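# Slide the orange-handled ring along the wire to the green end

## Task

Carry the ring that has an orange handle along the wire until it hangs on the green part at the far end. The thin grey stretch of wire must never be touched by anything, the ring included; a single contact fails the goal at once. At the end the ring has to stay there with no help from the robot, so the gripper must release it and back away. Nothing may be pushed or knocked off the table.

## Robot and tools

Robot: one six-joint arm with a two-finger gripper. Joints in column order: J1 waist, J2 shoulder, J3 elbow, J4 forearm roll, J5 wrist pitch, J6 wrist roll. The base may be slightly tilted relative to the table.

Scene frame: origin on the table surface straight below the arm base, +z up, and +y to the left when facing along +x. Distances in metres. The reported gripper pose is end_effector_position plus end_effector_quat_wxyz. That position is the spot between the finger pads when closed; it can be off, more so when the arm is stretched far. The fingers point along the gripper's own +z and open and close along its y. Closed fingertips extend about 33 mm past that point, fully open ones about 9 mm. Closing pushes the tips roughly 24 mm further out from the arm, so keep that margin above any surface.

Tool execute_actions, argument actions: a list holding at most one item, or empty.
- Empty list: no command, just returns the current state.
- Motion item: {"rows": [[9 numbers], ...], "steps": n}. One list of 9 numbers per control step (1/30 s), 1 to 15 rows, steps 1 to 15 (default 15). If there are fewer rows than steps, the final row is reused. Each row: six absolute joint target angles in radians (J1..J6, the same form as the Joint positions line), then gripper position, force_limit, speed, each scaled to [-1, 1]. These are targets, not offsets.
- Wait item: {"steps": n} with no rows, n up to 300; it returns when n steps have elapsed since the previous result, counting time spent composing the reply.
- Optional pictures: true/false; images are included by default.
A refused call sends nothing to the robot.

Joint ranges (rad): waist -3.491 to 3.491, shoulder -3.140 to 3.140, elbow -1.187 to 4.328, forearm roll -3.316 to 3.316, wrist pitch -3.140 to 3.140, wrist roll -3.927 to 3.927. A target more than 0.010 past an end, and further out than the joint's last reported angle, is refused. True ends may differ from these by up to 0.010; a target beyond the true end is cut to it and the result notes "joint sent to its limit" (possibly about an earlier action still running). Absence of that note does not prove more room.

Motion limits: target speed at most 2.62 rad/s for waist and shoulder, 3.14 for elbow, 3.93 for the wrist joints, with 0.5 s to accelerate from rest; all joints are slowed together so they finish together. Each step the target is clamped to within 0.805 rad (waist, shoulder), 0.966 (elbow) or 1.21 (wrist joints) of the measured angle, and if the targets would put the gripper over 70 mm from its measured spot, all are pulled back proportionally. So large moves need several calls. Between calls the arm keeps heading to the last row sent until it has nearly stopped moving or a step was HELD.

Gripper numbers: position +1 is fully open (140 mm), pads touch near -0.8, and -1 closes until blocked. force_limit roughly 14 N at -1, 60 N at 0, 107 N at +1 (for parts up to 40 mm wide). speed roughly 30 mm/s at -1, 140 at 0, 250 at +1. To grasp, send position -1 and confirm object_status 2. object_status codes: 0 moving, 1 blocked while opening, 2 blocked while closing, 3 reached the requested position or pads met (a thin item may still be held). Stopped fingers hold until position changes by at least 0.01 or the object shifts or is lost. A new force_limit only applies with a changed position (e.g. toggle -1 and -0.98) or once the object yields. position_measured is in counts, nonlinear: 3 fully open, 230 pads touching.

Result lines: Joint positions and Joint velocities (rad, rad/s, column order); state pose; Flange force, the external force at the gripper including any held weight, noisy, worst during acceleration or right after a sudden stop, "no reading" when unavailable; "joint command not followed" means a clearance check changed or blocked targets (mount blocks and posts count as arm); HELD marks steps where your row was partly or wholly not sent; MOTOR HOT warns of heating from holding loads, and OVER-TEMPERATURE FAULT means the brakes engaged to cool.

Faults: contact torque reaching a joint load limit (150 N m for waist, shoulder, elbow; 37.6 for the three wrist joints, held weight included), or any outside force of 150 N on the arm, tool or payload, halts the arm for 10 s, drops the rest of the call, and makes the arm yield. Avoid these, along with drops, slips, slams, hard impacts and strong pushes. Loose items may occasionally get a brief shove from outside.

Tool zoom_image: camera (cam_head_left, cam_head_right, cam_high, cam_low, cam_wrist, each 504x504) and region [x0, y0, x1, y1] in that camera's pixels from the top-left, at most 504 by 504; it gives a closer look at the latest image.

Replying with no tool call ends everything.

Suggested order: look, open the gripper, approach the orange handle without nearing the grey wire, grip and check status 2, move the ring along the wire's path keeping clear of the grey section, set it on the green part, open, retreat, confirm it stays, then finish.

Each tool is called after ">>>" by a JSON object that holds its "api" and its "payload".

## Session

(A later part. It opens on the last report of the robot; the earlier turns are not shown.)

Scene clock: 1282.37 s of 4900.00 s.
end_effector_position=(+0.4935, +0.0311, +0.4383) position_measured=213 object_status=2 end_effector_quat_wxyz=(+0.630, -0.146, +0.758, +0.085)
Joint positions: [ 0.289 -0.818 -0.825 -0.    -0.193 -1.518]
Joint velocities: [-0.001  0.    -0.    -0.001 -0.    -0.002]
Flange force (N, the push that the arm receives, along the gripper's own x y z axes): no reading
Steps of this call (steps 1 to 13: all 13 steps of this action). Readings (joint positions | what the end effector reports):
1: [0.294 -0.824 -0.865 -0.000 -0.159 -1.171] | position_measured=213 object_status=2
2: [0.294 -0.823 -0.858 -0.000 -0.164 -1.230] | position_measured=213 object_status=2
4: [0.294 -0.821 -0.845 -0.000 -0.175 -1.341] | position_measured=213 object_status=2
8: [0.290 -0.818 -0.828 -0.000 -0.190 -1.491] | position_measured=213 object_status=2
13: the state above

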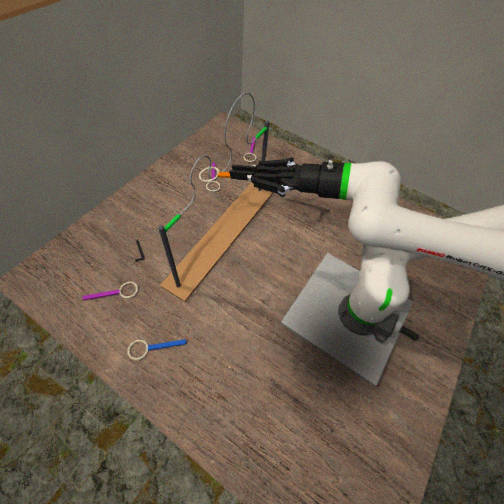

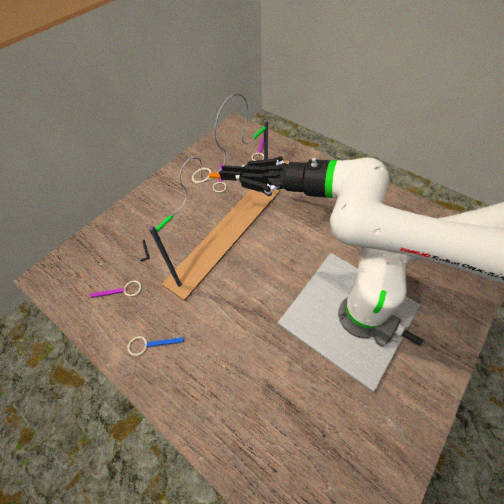

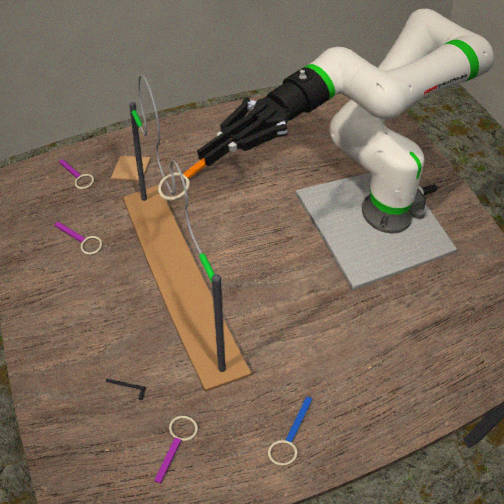

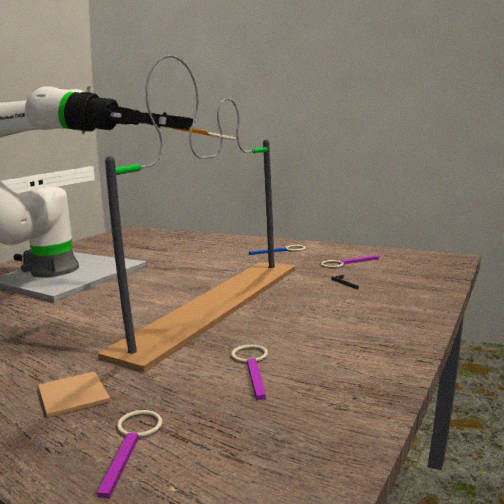

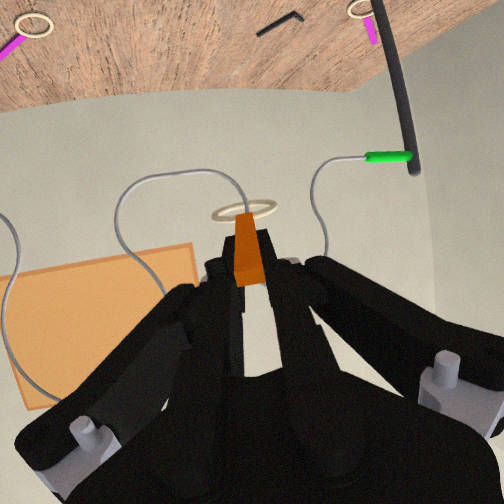

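>>> {"api": "execute_actions", "payload": {"actions": [{"rows": [[0.2889,-0.8179,-0.8235,0,-0.1944,-1.528,-1,0.2,-0.4],[0.2885,-0.8176,-0.8205,0,-0.1971,-1.550,-1,0.2,-0.4],[0.2877,-0.8172,-0.8161,0,-0.2010,-1.582,-1,0.2,-0.4],[0.2866,-0.8166,-0.8103,0,-0.2063,-1.625,-1,0.2,-0.4],[0.2849,-0.8159,-0.8031,0,-0.2128,-1.675,-1,0.2,-0.4],[0.2829,-0.8152,-0.7959,0,-0.2193,-1.72,-1,0.2,-0.4],[0.2807,-0.8145,-0.7886,0,-0.2259,-1.756,-1,0.2,-0.4],[0.2782,-0.8138,-0.7814,0,-0.2324,-1.780,-1,0.2,-0.4],[0.2769,-0.8137,-0.7744,0,-0.2393,-1.790,-1,0.2,-0.4],[0.2760,-0.8137,-0.7674,0,-0.2462,-1.787,-1,0.2,-0.4],[0.2754,-0.8136,-0.7604,0,-0.2532,-1.770,-1,0.2,-0.4],[0.2753,-0.8135,-0.7535,0,-0.2601,-1.738,-1,0.2,-0.4],[0.2754,-0.8134,-0.7465,0,-0.2670,-1.692,-1,0.2,-0.4],[0.2760,-0.8134,-0.7395,0,-0.2739,-1.634,-1,0.2,-0.4],[0.2769,-0.8133,-0.7325,0,-0.2808,-1.5708,-1,0.2,-0.4]], "steps": 15}], "pictures": false}}

>>> {"api": "execute_actions", "payload": {"actions": [{"rows": [[0.2791,-0.8134,-0.7255,0,-0.2879,-1.5068,-1,0.2,-0.4],[0.2816,-0.8134,-0.7188,0,-0.2946,-1.4428,-1,0.2,-0.4],[0.2844,-0.8135,-0.7125,0,-0.3011,-1.3788,-1,0.2,-0.4],[0.2876,-0.8136,-0.7064,0,-0.3071,-1.3148,-1,0.2,-0.4],[0.2910,-0.8136,-0.7008,0,-0.3129,-1.2508,-1,0.2,-0.4],[0.2947,-0.8137,-0.6954,0,-0.3183,-1.1868,-1,0.2,-0.4],[0.2986,-0.8139,-0.6905,0,-0.3234,-1.1228,-1,0.2,-0.4],[0.3027,-0.8140,-0.6860,0,-0.3280,-1.0588,-1,0.2,-0.4],[0.3070,-0.8142,-0.6819,0,-0.3323,-0.9948,-1,0.2,-0.4],[0.3115,-0.8144,-0.6782,0,-0.3362,-0.9309,-1,0.2,-0.4],[0.3161,-0.8145,-0.6749,0,-0.3397,-0.8669,-1,0.2,-0.4],[0.3210,-0.8147,-0.6719,0,-0.3428,-0.8029,-1,0.2,-0.4],[0.3262,-0.8149,-0.6693,0,-0.3456,-0.7389,-1,0.2,-0.4],[0.3314,-0.8150,-0.6671,0,-0.3479,-0.6749,-1,0.2,-0.4],[0.3367,-0.8152,-0.6654,0,-0.3498,-0.6109,-1,0.2,-0.4]], "steps": 15}], "pictures": false}}

>>> {"api": "execute_actions", "payload": {"actions": [{"rows": [[0.3421,-0.8154,-0.6641,0,-0.3513,-0.5469,-1,0.2,-0.4],[0.3474,-0.8155,-0.6633,0,-0.3523,-0.4829,-1,0.2,-0.4],[0.3529,-0.8157,-0.6629,0,-0.3528,-0.4189,-1,0.2,-0.4],[0.3583,-0.8159,-0.6632,0,-0.3528,-0.3549,-1,0.2,-0.4],[0.3635,-0.8162,-0.6639,0,-0.3522,-0.2909,-1,0.2,-0.4],[0.3686,-0.8164,-0.6652,0,-0.3512,-0.2269,-1,0.2,-0.4],[0.3736,-0.8166,-0.6670,0,-0.3497,-0.1629,-1,0.2,-0.4],[0.3775,-0.8168,-0.6687,0,-0.3481,-0.1117,-1,0.2,-0.4],[0.3804,-0.8170,-0.6703,0,-0.3467,-0.0733,-1,0.2,-0.4],[0.3825,-0.8171,-0.6715,0,-0.3456,-0.0464,-1,0.2,-0.4],[0.3833,-0.8171,-0.6720,0,-0.3451,-0.0349,-1,0.2,-0.4]], "steps": 15}], "pictures": false}}

>>> {"api": "execute_actions", "payload": {"actions": [{"steps": 7}]}}

>>> {"api": "zoom_image", "payload": {"camera": "cam_wrist", "region": [170, 130, 320, 280]}}

>>> {"api": "zoom_image", "payload": {"camera": "cam_high", "region": [130, 120, 220, 210]}}

>>> {"api": "zoom_image", "payload": {"camera": "cam_low", "region": [180, 70, 280, 170]}}

Scene clock: 1394.57 s of 4900.00 s.
end_effector_position=(+0.4941, +0.0245, +0.4685) position_measured=213 object_status=2 end_effector_quat_wxyz=(+0.615, -0.044, +0.771, +0.161)
Joint positions: [ 0.275 -0.813 -0.753  0.    -0.26  -1.773]
Joint velocities: [-0.001  0.002  0.124  0.    -0.127  0.409]
Flange force (N, the push that the arm receives, along the gripper's own x y z axes): no reading
Steps of this call (steps 1 to 15: the robot went on to your last target; steps 16 to 90: nothing new was sent; then 108.70 s passed at rest; steps 91 to 105: all 15 steps of this action). Readings (joint positions | what the end effector reports):
91: [0.289 -0.818 -0.825 -0.000 -0.193 -1.519] | position_measured=213 object_status=2
92: [0.289 -0.818 -0.824 -0.000 -0.194 -1.524] | position_measured=213 object_status=2
94: [0.288 -0.818 -0.820 -0.000 -0.197 -1.552] | position_measured=213 object_status=2
98: [0.285 -0.816 -0.803 0.000 -0.213 -1.669] | position_measured=213 object_status=2
105: the state above

Scene clock: 1395.07 s of 4900.00 s.
end_effector_position=(+0.4898, +0.0407, +0.4992) position_measured=213 object_status=2 end_effector_quat_wxyz=(+0.629, -0.363, +0.681, -0.090)
Joint positions: [ 0.31  -0.814 -0.681  0.    -0.333 -0.942]
Joint velocities: [ 0.153 -0.007  0.102  0.    -0.106  1.906]
Flange force (N, the push that the arm receives, along the gripper's own x y z axes): no reading
Steps of this call (steps 1 to 15: all 15 steps of this action). Readings (joint positions | what the end effector reports):
1: [0.275 -0.813 -0.749 0.000 -0.265 -1.755] | position_measured=213 object_status=2
2: [0.275 -0.813 -0.744 0.000 -0.269 -1.728] | position_measured=213 object_status=2
4: [0.276 -0.813 -0.734 0.000 -0.279 -1.647] | position_measured=213 object_status=2
8: [0.281 -0.813 -0.713 0.000 -0.301 -1.400] | position_measured=213 object_status=2
15: the state above

Scene clock: 1395.57 s of 4900.00 s.
end_effector_position=(+0.4842, +0.0744, +0.5044) position_measured=213 object_status=2 end_effector_quat_wxyz=(-0.545, +0.632, -0.444, +0.328)
Joint positions: [ 0.38  -0.817 -0.67  -0.    -0.347 -0.075]
Joint velocities: [ 0.061 -0.001 -0.038 -0.     0.03   0.761]
Flange force (N, the push that the arm receives, along the gripper's own x y z axes): no reading
Steps of this call (steps 1 to 15: all 15 steps of this action). Readings (joint positions | what the end effector reports):
1: [0.315 -0.814 -0.678 0.000 -0.337 -0.877] | position_measured=213 object_status=2
2: [0.321 -0.814 -0.675 0.000 -0.340 -0.813] | position_measured=213 object_status=2
4: [0.331 -0.815 -0.670 -0.000 -0.345 -0.683] | position_measured=213 object_status=2
8: [0.352 -0.816 -0.666 -0.000 -0.350 -0.426] | position_measured=213 object_status=2
15: the state above

Scene clock: 1395.80 s of 4900.00 s.
end_effector_position=(+0.4840, +0.0760, +0.5036) position_measured=213 object_status=2 end_effector_quat_wxyz=(-0.538, +0.641, -0.430, +0.338)
Joint positions: [ 0.383 -0.817 -0.672 -0.    -0.345 -0.035]
Joint velocities: [ 0.     0.001 -0.001  0.     0.     0.001]
Flange force (N, the push that the arm receives, along the gripper's own x y z axes): no reading
Steps of this call (steps 1 to 7: the robot went on to your last target). Readings (joint positions | what the end effector reports):
1: [0.382 -0.817 -0.671 -0.000 -0.346 -0.053] | position_measured=213 object_status=2
2: [0.383 -0.817 -0.672 -0.000 -0.345 -0.041] | position_measured=213 object_status=2
4: [0.383 -0.817 -0.672 -0.000 -0.345 -0.035] | position_measured=213 object_status=2
7: the state above

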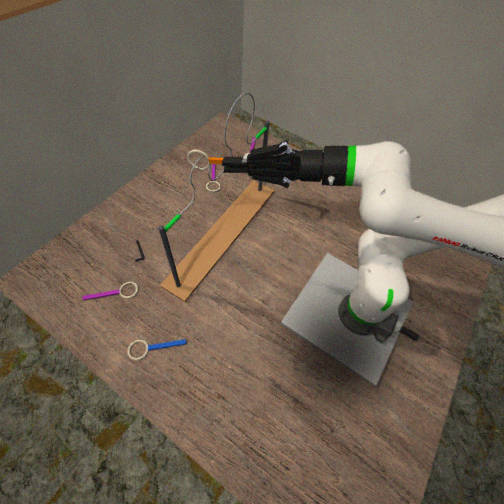

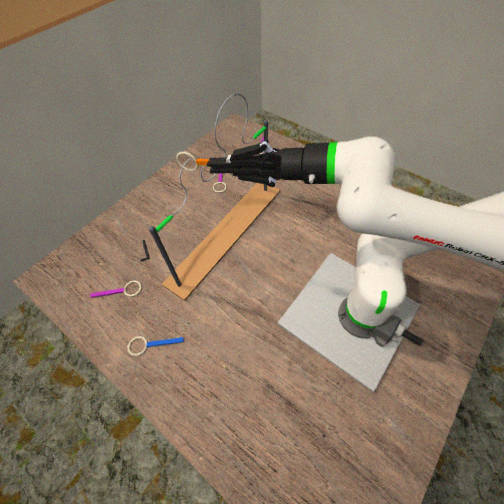

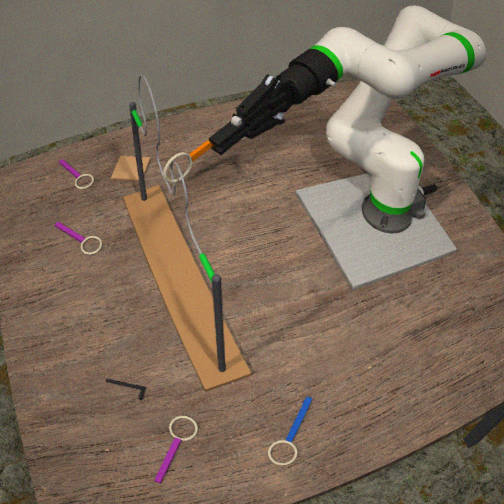

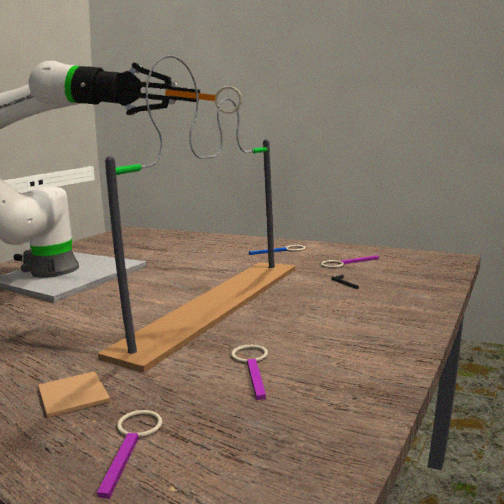

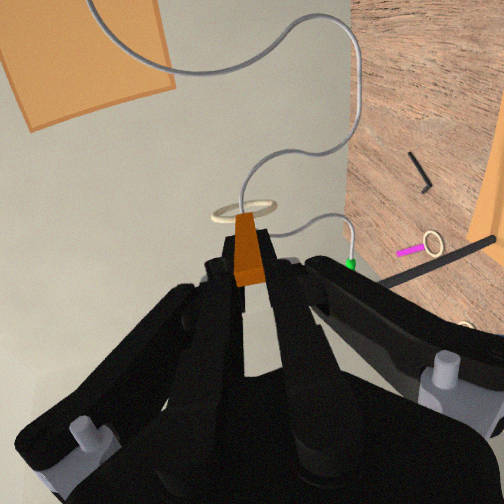

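Region (170, 130, 320, 280) of cam_wrist's 504x504 image, scaled by 3.360, with more detail than that image has.

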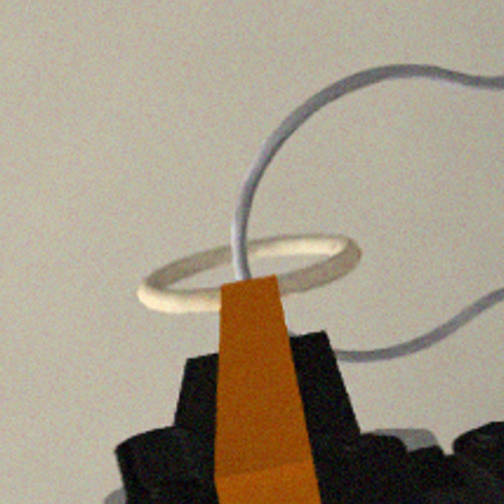

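Region (130, 120, 220, 210) of cam_high's 504x504 image, scaled by 5.600, with more detail than that image has.

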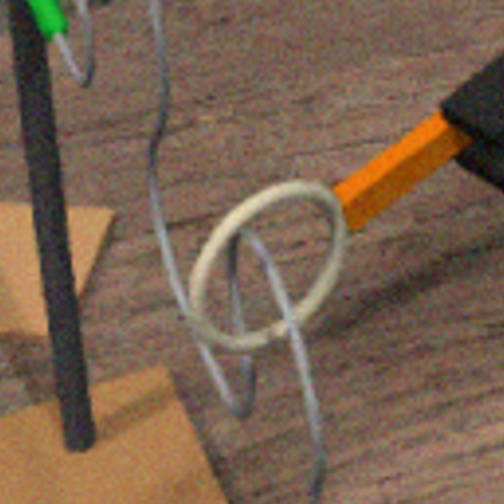

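Region (180, 70, 280, 170) of cam_low's 504x504 image, scaled by 5.040, with more detail than that image has.

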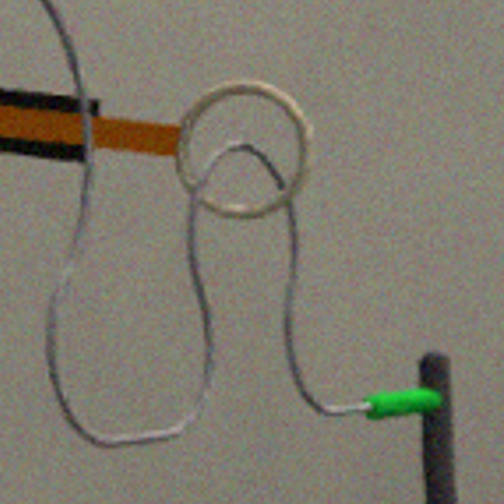

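>>> {"api": "execute_actions", "payload": {"actions": [{"rows": [[0.3842,-0.8171,-0.6722,0,-0.3449,-0.0234,-1,0.2,-0.4],[0.3863,-0.8171,-0.6728,0,-0.3443,0.0035,-1,0.2,-0.4],[0.3892,-0.8170,-0.6739,0,-0.3431,0.0419,-1,0.2,-0.4],[0.3930,-0.8169,-0.6757,0,-0.3412,0.0931,-1,0.2,-0.4],[0.3975,-0.8168,-0.6784,0,-0.3384,0.1571,-1,0.2,-0.4],[0.4018,-0.8167,-0.6818,0,-0.3349,0.2211,-1,0.2,-0.4],[0.4060,-0.8165,-0.6857,0,-0.3308,0.2851,-1,0.2,-0.4],[0.4099,-0.8163,-0.6903,0,-0.3260,0.3491,-1,0.2,-0.4],[0.4135,-0.8161,-0.6960,0,-0.3201,0.4160,-1,0.2,-0.4],[0.4169,-0.8159,-0.7019,0,-0.3140,0.4829,-1,0.2,-0.4],[0.4199,-0.8156,-0.7082,0,-0.3075,0.5498,-1,0.2,-0.4],[0.4226,-0.8153,-0.7147,0,-0.3006,0.6167,-1,0.2,-0.4],[0.4251,-0.8149,-0.7214,0,-0.2935,0.6836,-1,0.2,-0.4],[0.4272,-0.8145,-0.7285,0,-0.2860,0.7505,-1,0.2,-0.4],[0.4288,-0.8140,-0.7355,0,-0.2785,0.8174,-1,0.2,-0.4]], "steps": 15}], "pictures": false}}

>>> {"api": "execute_actions", "payload": {"actions": [{"rows": [[0.4301,-0.8133,-0.7425,0,-0.2708,0.8843,-1,0.2,-0.4],[0.4311,-0.8127,-0.7496,0,-0.2630,0.9512,-1,0.2,-0.4],[0.4318,-0.8119,-0.7568,0,-0.2551,1.0181,-1,0.2,-0.4],[0.4321,-0.8112,-0.7641,0,-0.2470,1.0850,-1,0.2,-0.4],[0.4321,-0.8103,-0.7715,0,-0.2388,1.1519,-1,0.2,-0.4],[0.4318,-0.8094,-0.7789,0,-0.2306,1.2159,-1,0.2,-0.4],[0.4312,-0.8085,-0.7862,0,-0.2223,1.2799,-1,0.2,-0.4],[0.4303,-0.8075,-0.7936,0,-0.2139,1.3439,-1,0.2,-0.4],[0.4291,-0.8065,-0.8009,0,-0.2056,1.4079,-1,0.2,-0.4],[0.4280,-0.8056,-0.8068,0,-0.1988,1.4591,-1,0.2,-0.4],[0.4270,-0.8050,-0.8112,0,-0.1938,1.4975,-1,0.2,-0.4],[0.4262,-0.8045,-0.8143,0,-0.1902,1.5244,-1,0.2,-0.4],[0.4259,-0.8043,-0.8156,0,-0.1887,1.5359,-1,0.2,-0.4]], "steps": 15}], "pictures": false}}

>>> {"api": "execute_actions", "payload": {"actions": [{"steps": 9}]}}

>>> {"api": "zoom_image", "payload": {"camera": "cam_wrist", "region": [170, 130, 320, 280]}}

>>> {"api": "zoom_image", "payload": {"camera": "cam_high", "region": [140, 155, 230, 245]}}

>>> {"api": "zoom_image", "payload": {"camera": "cam_low", "region": [180, 70, 280, 170]}}

Scene clock: 1475.97 s of 4900.00 s.
end_effector_position=(+0.4834, +0.0936, +0.4887) position_measured=213 object_status=2 end_effector_quat_wxyz=(-0.433, +0.738, -0.226, +0.465)
Joint positions: [ 0.417 -0.816 -0.706 -0.    -0.309  0.52 ]
Joint velocities: [ 0.078  0.009 -0.168 -0.001  0.174  1.751]
Flange force (N, the push that the arm receives, along the gripper's own x y z axes): no reading
Steps of this call (steps 1 to 30: the robot went on to your last target; steps 31 to 90: nothing new was sent; then 76.67 s passed at rest; steps 91 to 105: all 15 steps of this action). Readings (joint positions | what the end effector reports):
91: [0.383 -0.817 -0.672 -0.000 -0.345 -0.034] | position_measured=213 object_status=2
92: [0.384 -0.817 -0.672 -0.000 -0.345 -0.028] | position_measured=213 object_status=2
94: [0.386 -0.817 -0.673 -0.000 -0.344 0.003] | position_measured=213 object_status=2
98: [0.396 -0.817 -0.678 -0.000 -0.339 0.143] | position_measured=213 object_status=2
105: the state above

Scene clock: 1476.47 s of 4900.00 s.
end_effector_position=(+0.4873, +0.1018, +0.4458) position_measured=213 object_status=2 end_effector_quat_wxyz=(-0.189, +0.762, +0.126, +0.607)
Joint positions: [ 0.429 -0.806 -0.803 -0.    -0.203  1.428]
Joint velocities: [-0.027  0.019 -0.141  0.001  0.159  1.244]
Flange force (N, the push that the arm receives, along the gripper's own x y z axes): no reading
Steps of this call (steps 1 to 15: all 15 steps of this action). Readings (joint positions | what the end effector reports):
1: [0.420 -0.815 -0.712 -0.000 -0.303 0.580] | position_measured=213 object_status=2
2: [0.422 -0.815 -0.718 -0.000 -0.297 0.641] | position_measured=213 object_status=2
4: [0.426 -0.814 -0.731 -0.000 -0.283 0.765] | position_measured=213 object_status=2
8: [0.430 -0.812 -0.758 -0.000 -0.254 1.019] | position_measured=213 object_status=2
15: the state above

Scene clock: 1476.77 s of 4900.00 s.
end_effector_position=(+0.4881, +0.1003, +0.4404) position_measured=213 object_status=2 end_effector_quat_wxyz=(-0.155, +0.754, +0.165, +0.616)
Joint positions: [ 0.426 -0.804 -0.816 -0.    -0.189  1.536]
Joint velocities: [-0.    -0.     0.001  0.     0.     0.001]
Flange force (N, the push that the arm receives, along the gripper's own x y z axes): no reading
Steps of this call (steps 1 to 9: the robot went on to your last target). Readings (joint positions | what the end effector reports):
1: [0.428 -0.805 -0.808 -0.000 -0.198 1.467] | position_measured=213 object_status=2
2: [0.427 -0.805 -0.811 -0.000 -0.194 1.496] | position_measured=213 object_status=2
4: [0.426 -0.804 -0.815 -0.000 -0.189 1.530] | position_measured=213 object_status=2
8: [0.426 -0.804 -0.816 -0.000 -0.189 1.536] | position_measured=213 object_status=2
9: the state above

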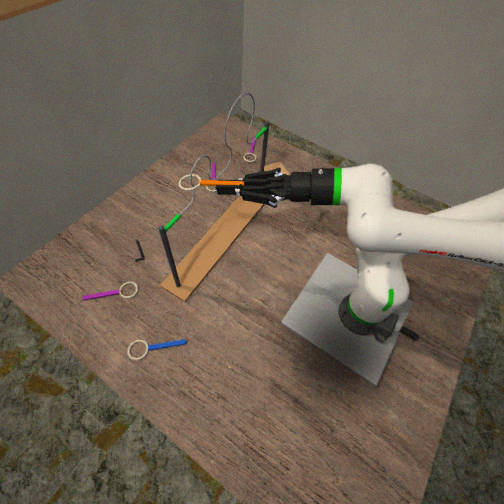

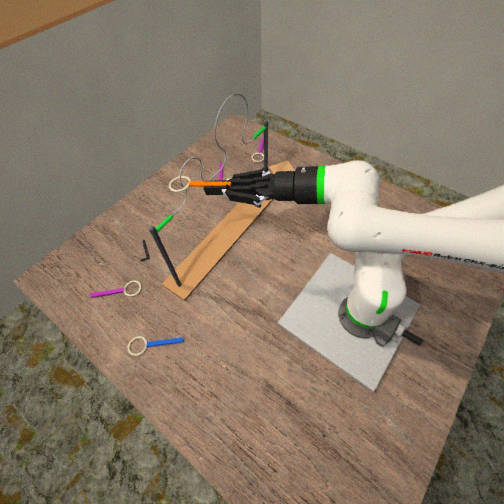

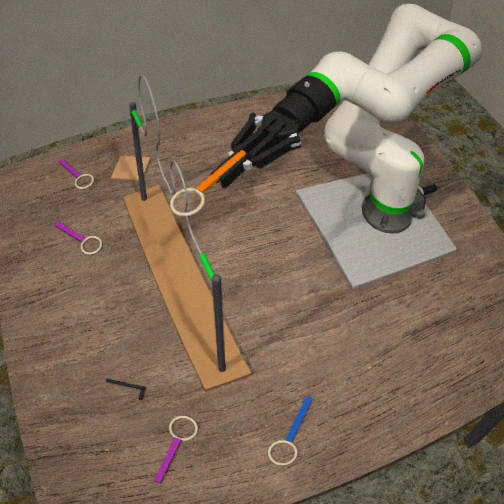

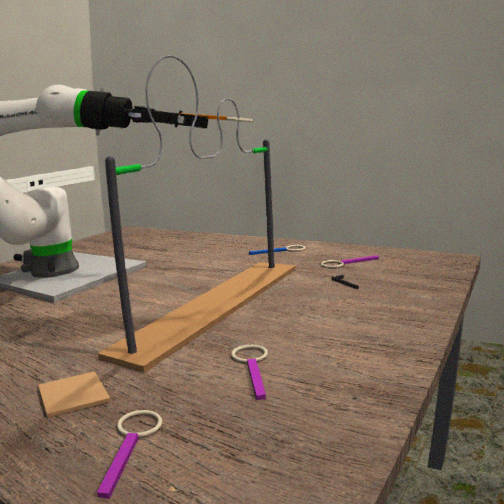

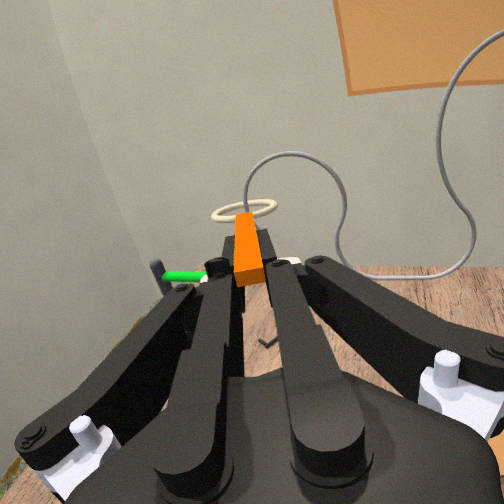

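Region (170, 130, 320, 280) of cam_wrist's 504x504 image, scaled by 3.360, with more detail than that image has.

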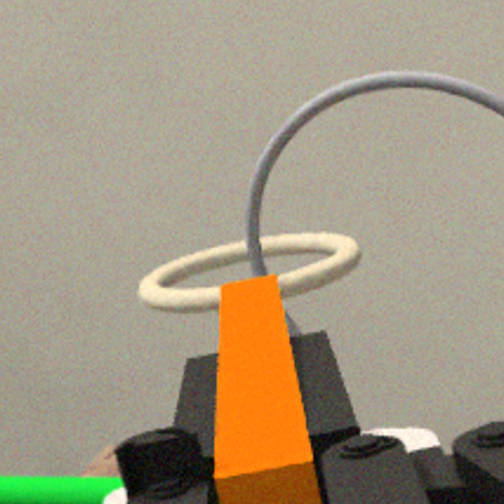

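Region (140, 155, 230, 245) of cam_high's 504x504 image, scaled by 5.600, with more detail than that image has.

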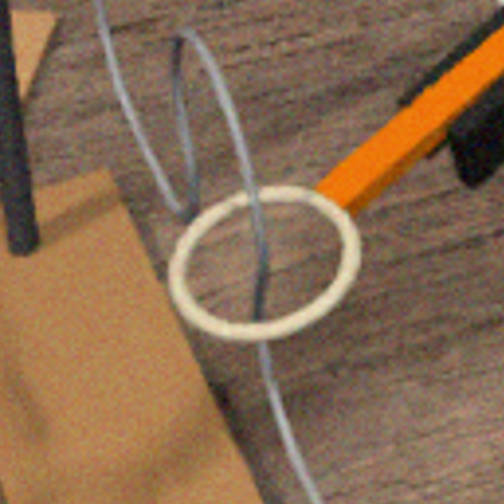

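Region (180, 70, 280, 170) of cam_low's 504x504 image, scaled by 5.040, with more detail than that image has.

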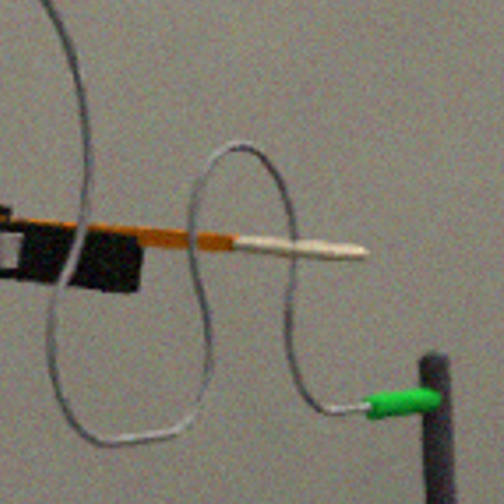

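>>> {"api": "execute_actions", "payload": {"actions": [{"rows": [[0.4254,-0.8044,-0.8170,0,-0.1874,1.545,-1,0.2,-0.4],[0.4241,-0.8046,-0.8202,0,-0.1844,1.566,-1,0.2,-0.4],[0.4223,-0.8049,-0.8248,0,-0.1800,1.597,-1,0.2,-0.4],[0.4199,-0.8052,-0.8310,0,-0.1743,1.637,-1,0.2,-0.4],[0.4167,-0.8057,-0.8387,0,-0.1671,1.683,-1,0.2,-0.4],[0.4134,-0.8062,-0.8463,0,-0.1598,1.724,-1,0.2,-0.4],[0.4100,-0.8066,-0.8540,0,-0.1526,1.757,-1,0.2,-0.4],[0.4065,-0.8071,-0.8617,0,-0.1454,1.778,-1,0.2,-0.4],[0.4056,-0.8074,-0.8674,0,-0.1400,1.787,-1,0.2,-0.4],[0.4050,-0.8076,-0.8731,0,-0.1345,1.785,-1,0.2,-0.4],[0.4048,-0.8078,-0.8788,0,-0.1290,1.770,-1,0.2,-0.4],[0.4048,-0.8080,-0.8845,0,-0.1235,1.743,-1,0.2,-0.4],[0.4052,-0.8081,-0.8902,0,-0.1179,1.704,-1,0.2,-0.4],[0.4058,-0.8082,-0.8959,0,-0.1123,1.655,-1,0.2,-0.4],[0.4068,-0.8083,-0.9016,0,-0.1067,1.598,-1,0.2,-0.4]], "steps": 15}], "pictures": false}}

>>> {"api": "execute_actions", "payload": {"actions": [{"rows": [[0.4081,-0.8083,-0.9073,0,-0.1010,1.5359,-1,0.2,-0.4],[0.4103,-0.8080,-0.9134,0,-0.0946,1.4719,-1,0.2,-0.4],[0.4127,-0.8076,-0.9192,0,-0.0885,1.4079,-1,0.2,-0.4],[0.4154,-0.8070,-0.9246,0,-0.0824,1.3439,-1,0.2,-0.4],[0.4183,-0.8063,-0.9297,0,-0.0766,1.2799,-1,0.2,-0.4],[0.4215,-0.8054,-0.9345,0,-0.0710,1.2159,-1,0.2,-0.4],[0.4249,-0.8044,-0.9389,0,-0.0655,1.1519,-1,0.2,-0.4],[0.4284,-0.8032,-0.9428,0,-0.0604,1.0879,-1,0.2,-0.4],[0.4320,-0.8017,-0.9463,0,-0.0555,1.0239,-1,0.2,-0.4],[0.4358,-0.8002,-0.9494,0,-0.0508,0.9599,-1,0.2,-0.4],[0.4397,-0.7985,-0.9520,0,-0.0465,0.8959,-1,0.2,-0.4],[0.4437,-0.7966,-0.9543,0,-0.0424,0.8319,-1,0.2,-0.4],[0.4479,-0.7946,-0.9561,0,-0.0385,0.7679,-1,0.2,-0.4],[0.4523,-0.7923,-0.9574,0,-0.0349,0.7039,-1,0.2,-0.4],[0.4567,-0.7900,-0.9584,0,-0.0316,0.6399,-1,0.2,-0.4]], "steps": 15}], "pictures": false}}

>>> {"api": "execute_actions", "payload": {"actions": [{"rows": [[0.4612,-0.7875,-0.9589,0,-0.0286,0.5760,-1,0.2,-0.4],[0.4657,-0.7850,-0.9591,0,-0.0259,0.5120,-1,0.2,-0.4],[0.4702,-0.7824,-0.9588,0,-0.0236,0.4480,-1,0.2,-0.4],[0.4747,-0.7797,-0.9582,0,-0.0215,0.3840,-1,0.2,-0.4],[0.4789,-0.7771,-0.9568,0,-0.0203,0.322,-1,0.2,-0.4],[0.4831,-0.7744,-0.9552,0,-0.0192,0.264,-1,0.2,-0.4],[0.4872,-0.7718,-0.9535,0,-0.0183,0.211,-1,0.2,-0.4],[0.4913,-0.7691,-0.9515,0,-0.0176,0.163,-1,0.2,-0.4],[0.4953,-0.7665,-0.9495,0,-0.0170,0.122,-1,0.2,-0.4],[0.4992,-0.7638,-0.9472,0,-0.0166,0.0873,-1,0.2,-0.4],[0.5033,-0.7608,-0.9456,0,-0.0153,0.058,-1,0.2,-0.4],[0.5074,-0.7578,-0.9439,0,-0.0139,0.035,-1,0.2,-0.4],[0.5115,-0.7548,-0.9423,0,-0.0126,0.018,-1,0.2,-0.4],[0.5154,-0.7520,-0.9407,0,-0.0113,0.007,-1,0.2,-0.4],[0.5188,-0.7495,-0.9393,0,-0.0102,0,-1,0.2,-0.4]], "steps": 15}], "pictures": false}}

>>> {"api": "execute_actions", "payload": {"actions": [{"rows": [[0.5215,-0.7476,-0.9383,0,-0.0093,0,-1,0.2,-0.4],[0.5229,-0.7466,-0.9377,0,-0.0089,0,-1,0.2,-0.4],[0.5234,-0.7462,-0.9375,0,-0.0087,0,-1,0.2,-0.4]], "steps": 10}]}}

>>> {"api": "zoom_image", "payload": {"camera": "cam_wrist", "region": [170, 130, 320, 280]}}

>>> {"api": "zoom_image", "payload": {"camera": "cam_high", "region": [155, 205, 245, 295]}}

>>> {"api": "zoom_image", "payload": {"camera": "cam_low", "region": [205, 105, 295, 195]}}

Scene clock: 1563.53 s of 4900.00 s.
end_effector_position=(+0.4882, +0.0889, +0.4110) position_measured=213 object_status=2 end_effector_quat_wxyz=(-0.076, +0.733, +0.243, +0.631)
Joint positions: [ 0.405 -0.808 -0.885  0.    -0.123  1.767]
Joint velocities: [-0.    -0.004 -0.108 -0.002  0.107 -0.479]
Flange force (N, the push that the arm receives, along the gripper's own x y z axes): no reading
Steps of this call (steps 1 to 30: the robot went on to your last target; steps 31 to 90: nothing new was sent; then 83.27 s passed at rest; steps 91 to 105: all 15 steps of this action). Readings (joint positions | what the end effector reports):
91: [0.426 -0.804 -0.816 0.000 -0.189 1.537] | position_measured=213 object_status=2
92: [0.426 -0.804 -0.816 0.000 -0.188 1.542] | position_measured=213 object_status=2
94: [0.424 -0.804 -0.820 0.000 -0.184 1.568] | position_measured=213 object_status=2
98: [0.416 -0.806 -0.839 0.000 -0.167 1.680] | position_measured=213 object_status=2
105: the state above

Scene clock: 1564.03 s of 4900.00 s.
end_effector_position=(+0.4844, +0.1035, +0.3843) position_measured=213 object_status=2 end_effector_quat_wxyz=(-0.327, +0.770, -0.053, +0.546)
Joint positions: [ 0.436 -0.801 -0.947  0.    -0.052  0.958]
Joint velocities: [ 0.12   0.054 -0.079  0.001  0.126 -1.852]
Flange force (N, the push that the arm receives, along the gripper's own x y z axes): no reading
Steps of this call (steps 1 to 15: all 15 steps of this action). Readings (joint positions | what the end effector reports):
1: [0.405 -0.808 -0.889 0.000 -0.119 1.746] | position_measured=213 object_status=2
2: [0.405 -0.808 -0.893 0.000 -0.115 1.717] | position_measured=213 object_status=2
4: [0.406 -0.808 -0.901 0.000 -0.107 1.632] | position_measured=213 object_status=2
8: [0.411 -0.808 -0.920 0.000 -0.086 1.395] | position_measured=213 object_status=2
15: the state above

Scene clock: 1564.53 s of 4900.00 s.
end_effector_position=(+0.4837, +0.1402, +0.3769) position_measured=213 object_status=2 end_effector_quat_wxyz=(-0.536, +0.690, -0.349, +0.339)
Joint positions: [ 0.503 -0.761 -0.948  0.    -0.015  0.09 ]
Joint velocities: [ 0.154  0.107  0.088 -0.001  0.047 -1.069]
Flange force (N, the push that the arm receives, along the gripper's own x y z axes): no reading
Steps of this call (steps 1 to 15: all 15 steps of this action). Readings (joint positions | what the end effector reports):
1: [0.440 -0.799 -0.950 0.000 -0.048 0.895] | position_measured=213 object_status=2
2: [0.444 -0.797 -0.952 0.000 -0.044 0.831] | position_measured=213 object_status=2
4: [0.453 -0.792 -0.955 0.000 -0.037 0.705] | position_measured=213 object_status=2
8: [0.470 -0.782 -0.957 0.000 -0.026 0.452] | position_measured=213 object_status=2
15: the state above

Scene clock: 1564.87 s of 4900.00 s.
end_effector_position=(+0.4843, +0.1524, +0.3800) position_measured=213 object_status=2 end_effector_quat_wxyz=(-0.555, +0.677, -0.372, +0.309)
Joint positions: [ 0.523 -0.746 -0.938  0.    -0.009  0.   ]
Joint velocities: [ 0.001  0.     0.    -0.001  0.    -0.001]
Flange force (N, the push that the arm receives, along the gripper's own x y z axes): no reading
Steps of this call (steps 1 to 10: all 10 steps of this action). Readings (joint positions | what the end effector reports):
1: [0.508 -0.757 -0.945 0.000 -0.014 0.057] | position_measured=213 object_status=2
2: [0.513 -0.753 -0.942 0.000 -0.012 0.031] | position_measured=213 object_status=2
4: [0.522 -0.747 -0.938 0.000 -0.009 0.003] | position_measured=213 object_status=2
8: [0.523 -0.746 -0.938 0.000 -0.009 0.000] | position_measured=213 object_status=2
10: the state above

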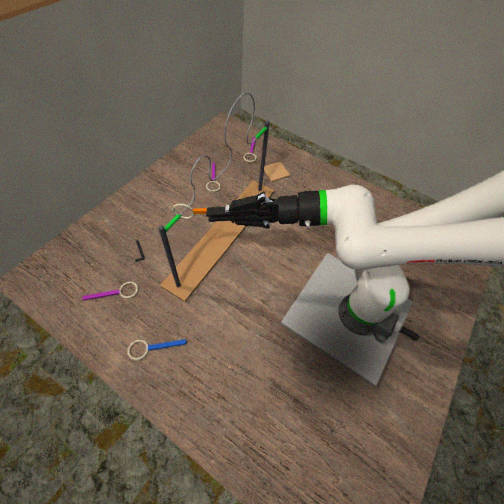

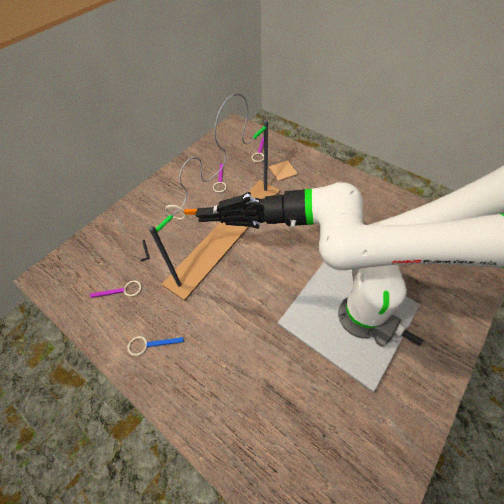

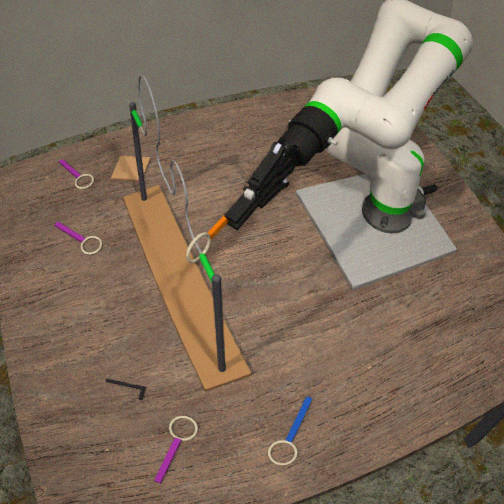

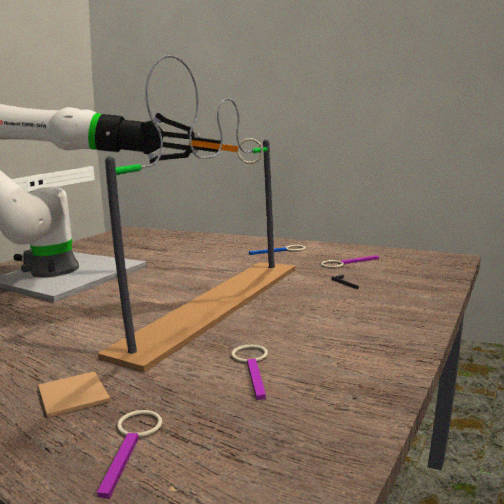

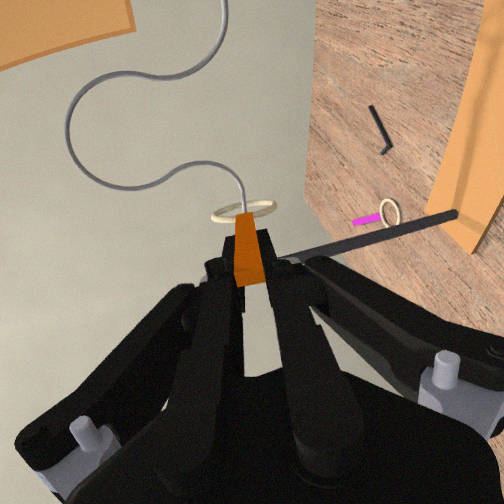

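Region (170, 130, 320, 280) of cam_wrist's 504x504 image, scaled by 3.360, with more detail than that image has.

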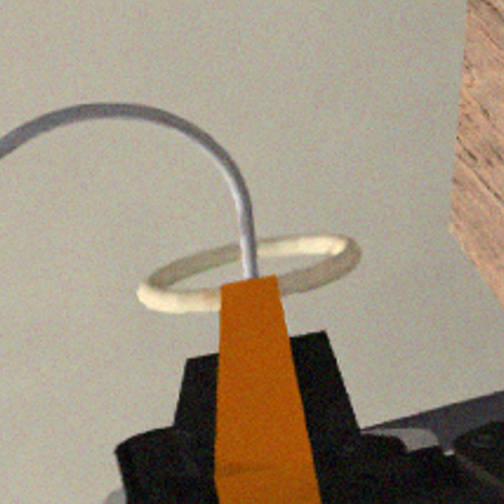

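Region (155, 205, 245, 295) of cam_high's 504x504 image, scaled by 5.600, with more detail than that image has.

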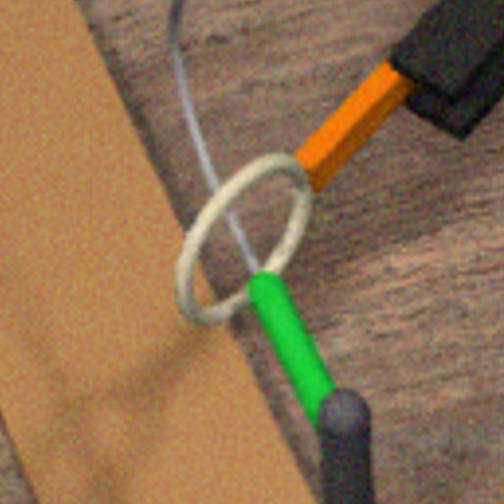

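Region (205, 105, 295, 195) of cam_low's 504x504 image, scaled by 5.600, with more detail than that image has.

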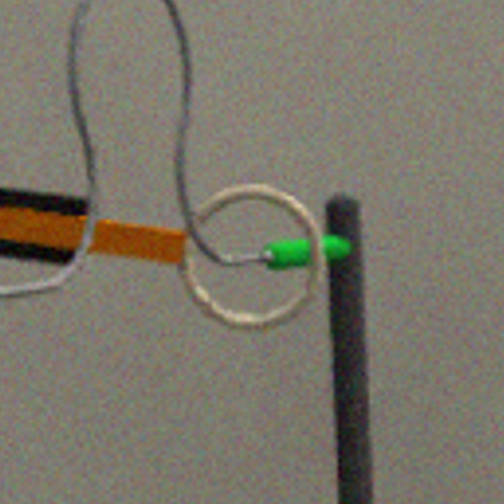

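>>> {"api": "execute_actions", "payload": {"actions": []}}

Scene clock: 1578.00 s of 4900.00 s.
end_effector_position=(+0.4843, +0.1524, +0.3800) position_measured=213 object_status=2 end_effector_quat_wxyz=(-0.555, +0.677, -0.372, +0.309)
Joint positions: [ 0.523 -0.746 -0.937  0.    -0.009 -0.   ]
Joint velocities: [ 0.001  0.     0.     0.     0.    -0.   ]
Flange force (N, the push that the arm receives, along the gripper's own x y z axes): no reading
Steps of this call (steps 1 to 15: the robot went on to your last target; steps 16 to 90: nothing new was sent; then 10.13 s passed at rest). Readings (joint positions | what the end effector reports):
1: [0.523 -0.746 -0.938 0.000 -0.009 0.000] | position_measured=213 object_status=2
2: [0.523 -0.746 -0.938 0.000 -0.009 0.000] | position_measured=213 object_status=2
4: [0.523 -0.746 -0.938 0.000 -0.009 0.000] | position_measured=213 object_status=2
8: [0.523 -0.746 -0.938 0.000 -0.009 0.000] | position_measured=213 object_status=2
90: the state above
The arm was judged still, so your last target was given up. Only a new action makes it travel on or press farther. Fingers that are still opening or closing keep moving.

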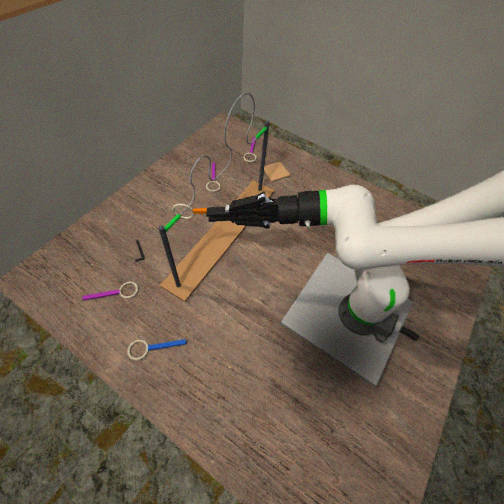

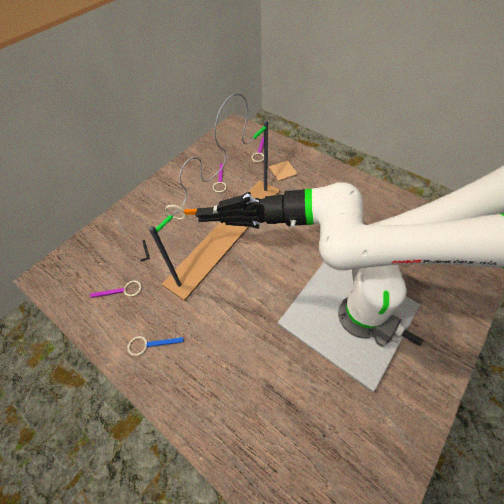

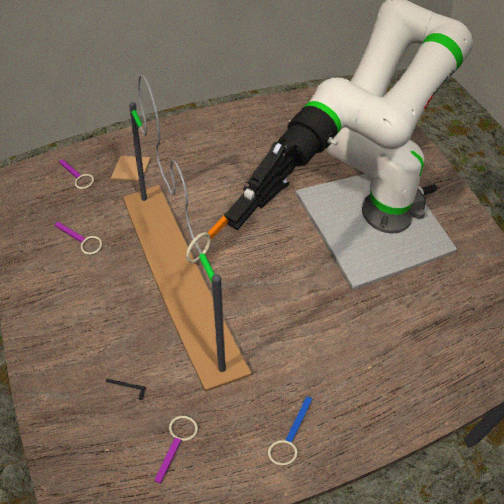

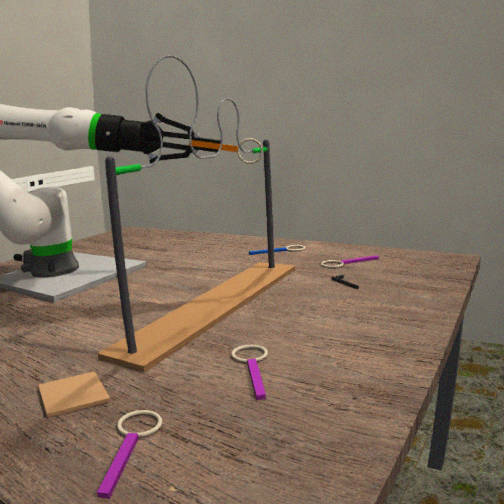

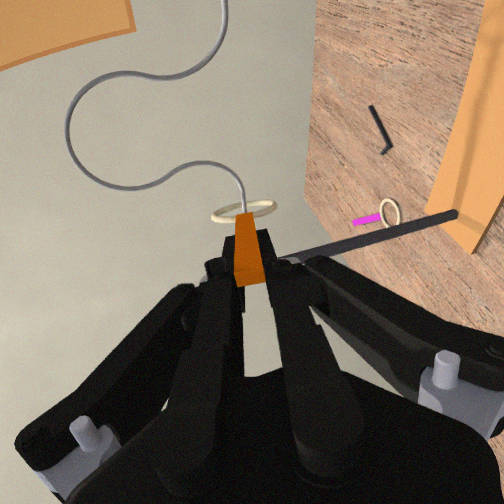

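>>> {"api": "zoom_image", "payload": {"camera": "cam_high", "region": [170, 150, 300, 280]}}

>>> {"api": "zoom_image", "payload": {"camera": "cam_low", "region": [140, 90, 290, 200]}}

>>> {"api": "zoom_image", "payload": {"camera": "cam_head_left", "region": [150, 160, 290, 260]}}

>>> {"api": "zoom_image", "payload": {"camera": "cam_wrist", "region": [170, 180, 330, 340]}}

Region (170, 150, 300, 280) of cam_high's 504x504 image, scaled by 3.877, with more detail than that image has.

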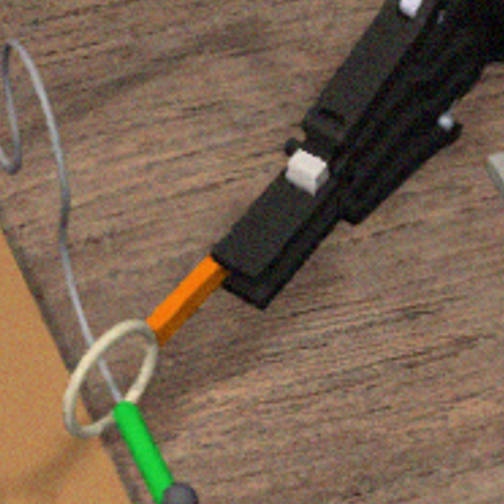

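Region (140, 90, 290, 200) of cam_low's 504x504 image, scaled by 3.360, with more detail than that image has; it fills the top 370 rows of this view, and the rest is white.

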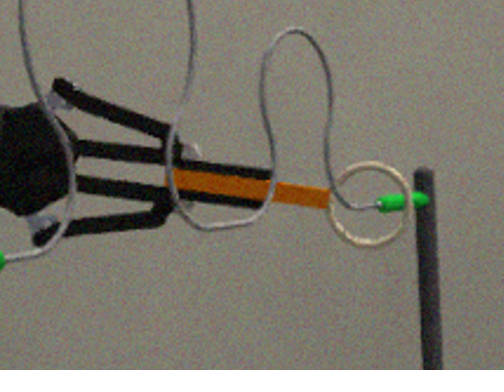

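Region (150, 160, 290, 260) of cam_head_left's 504x504 image, scaled by 3.600, with more detail than that image has; it fills the top 360 rows of this view, and the rest is white.

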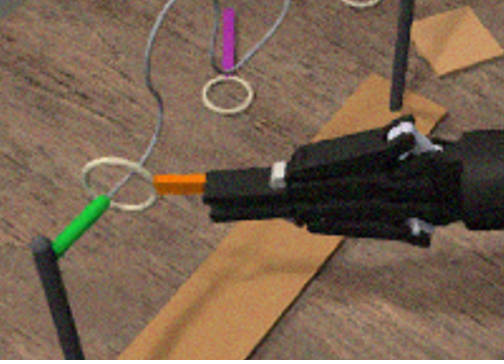

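Region (170, 180, 330, 340) of cam_wrist's 504x504 image, scaled by 3.150, with more detail than that image has.

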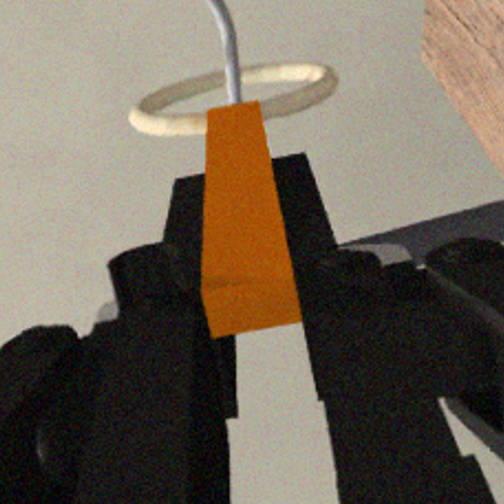

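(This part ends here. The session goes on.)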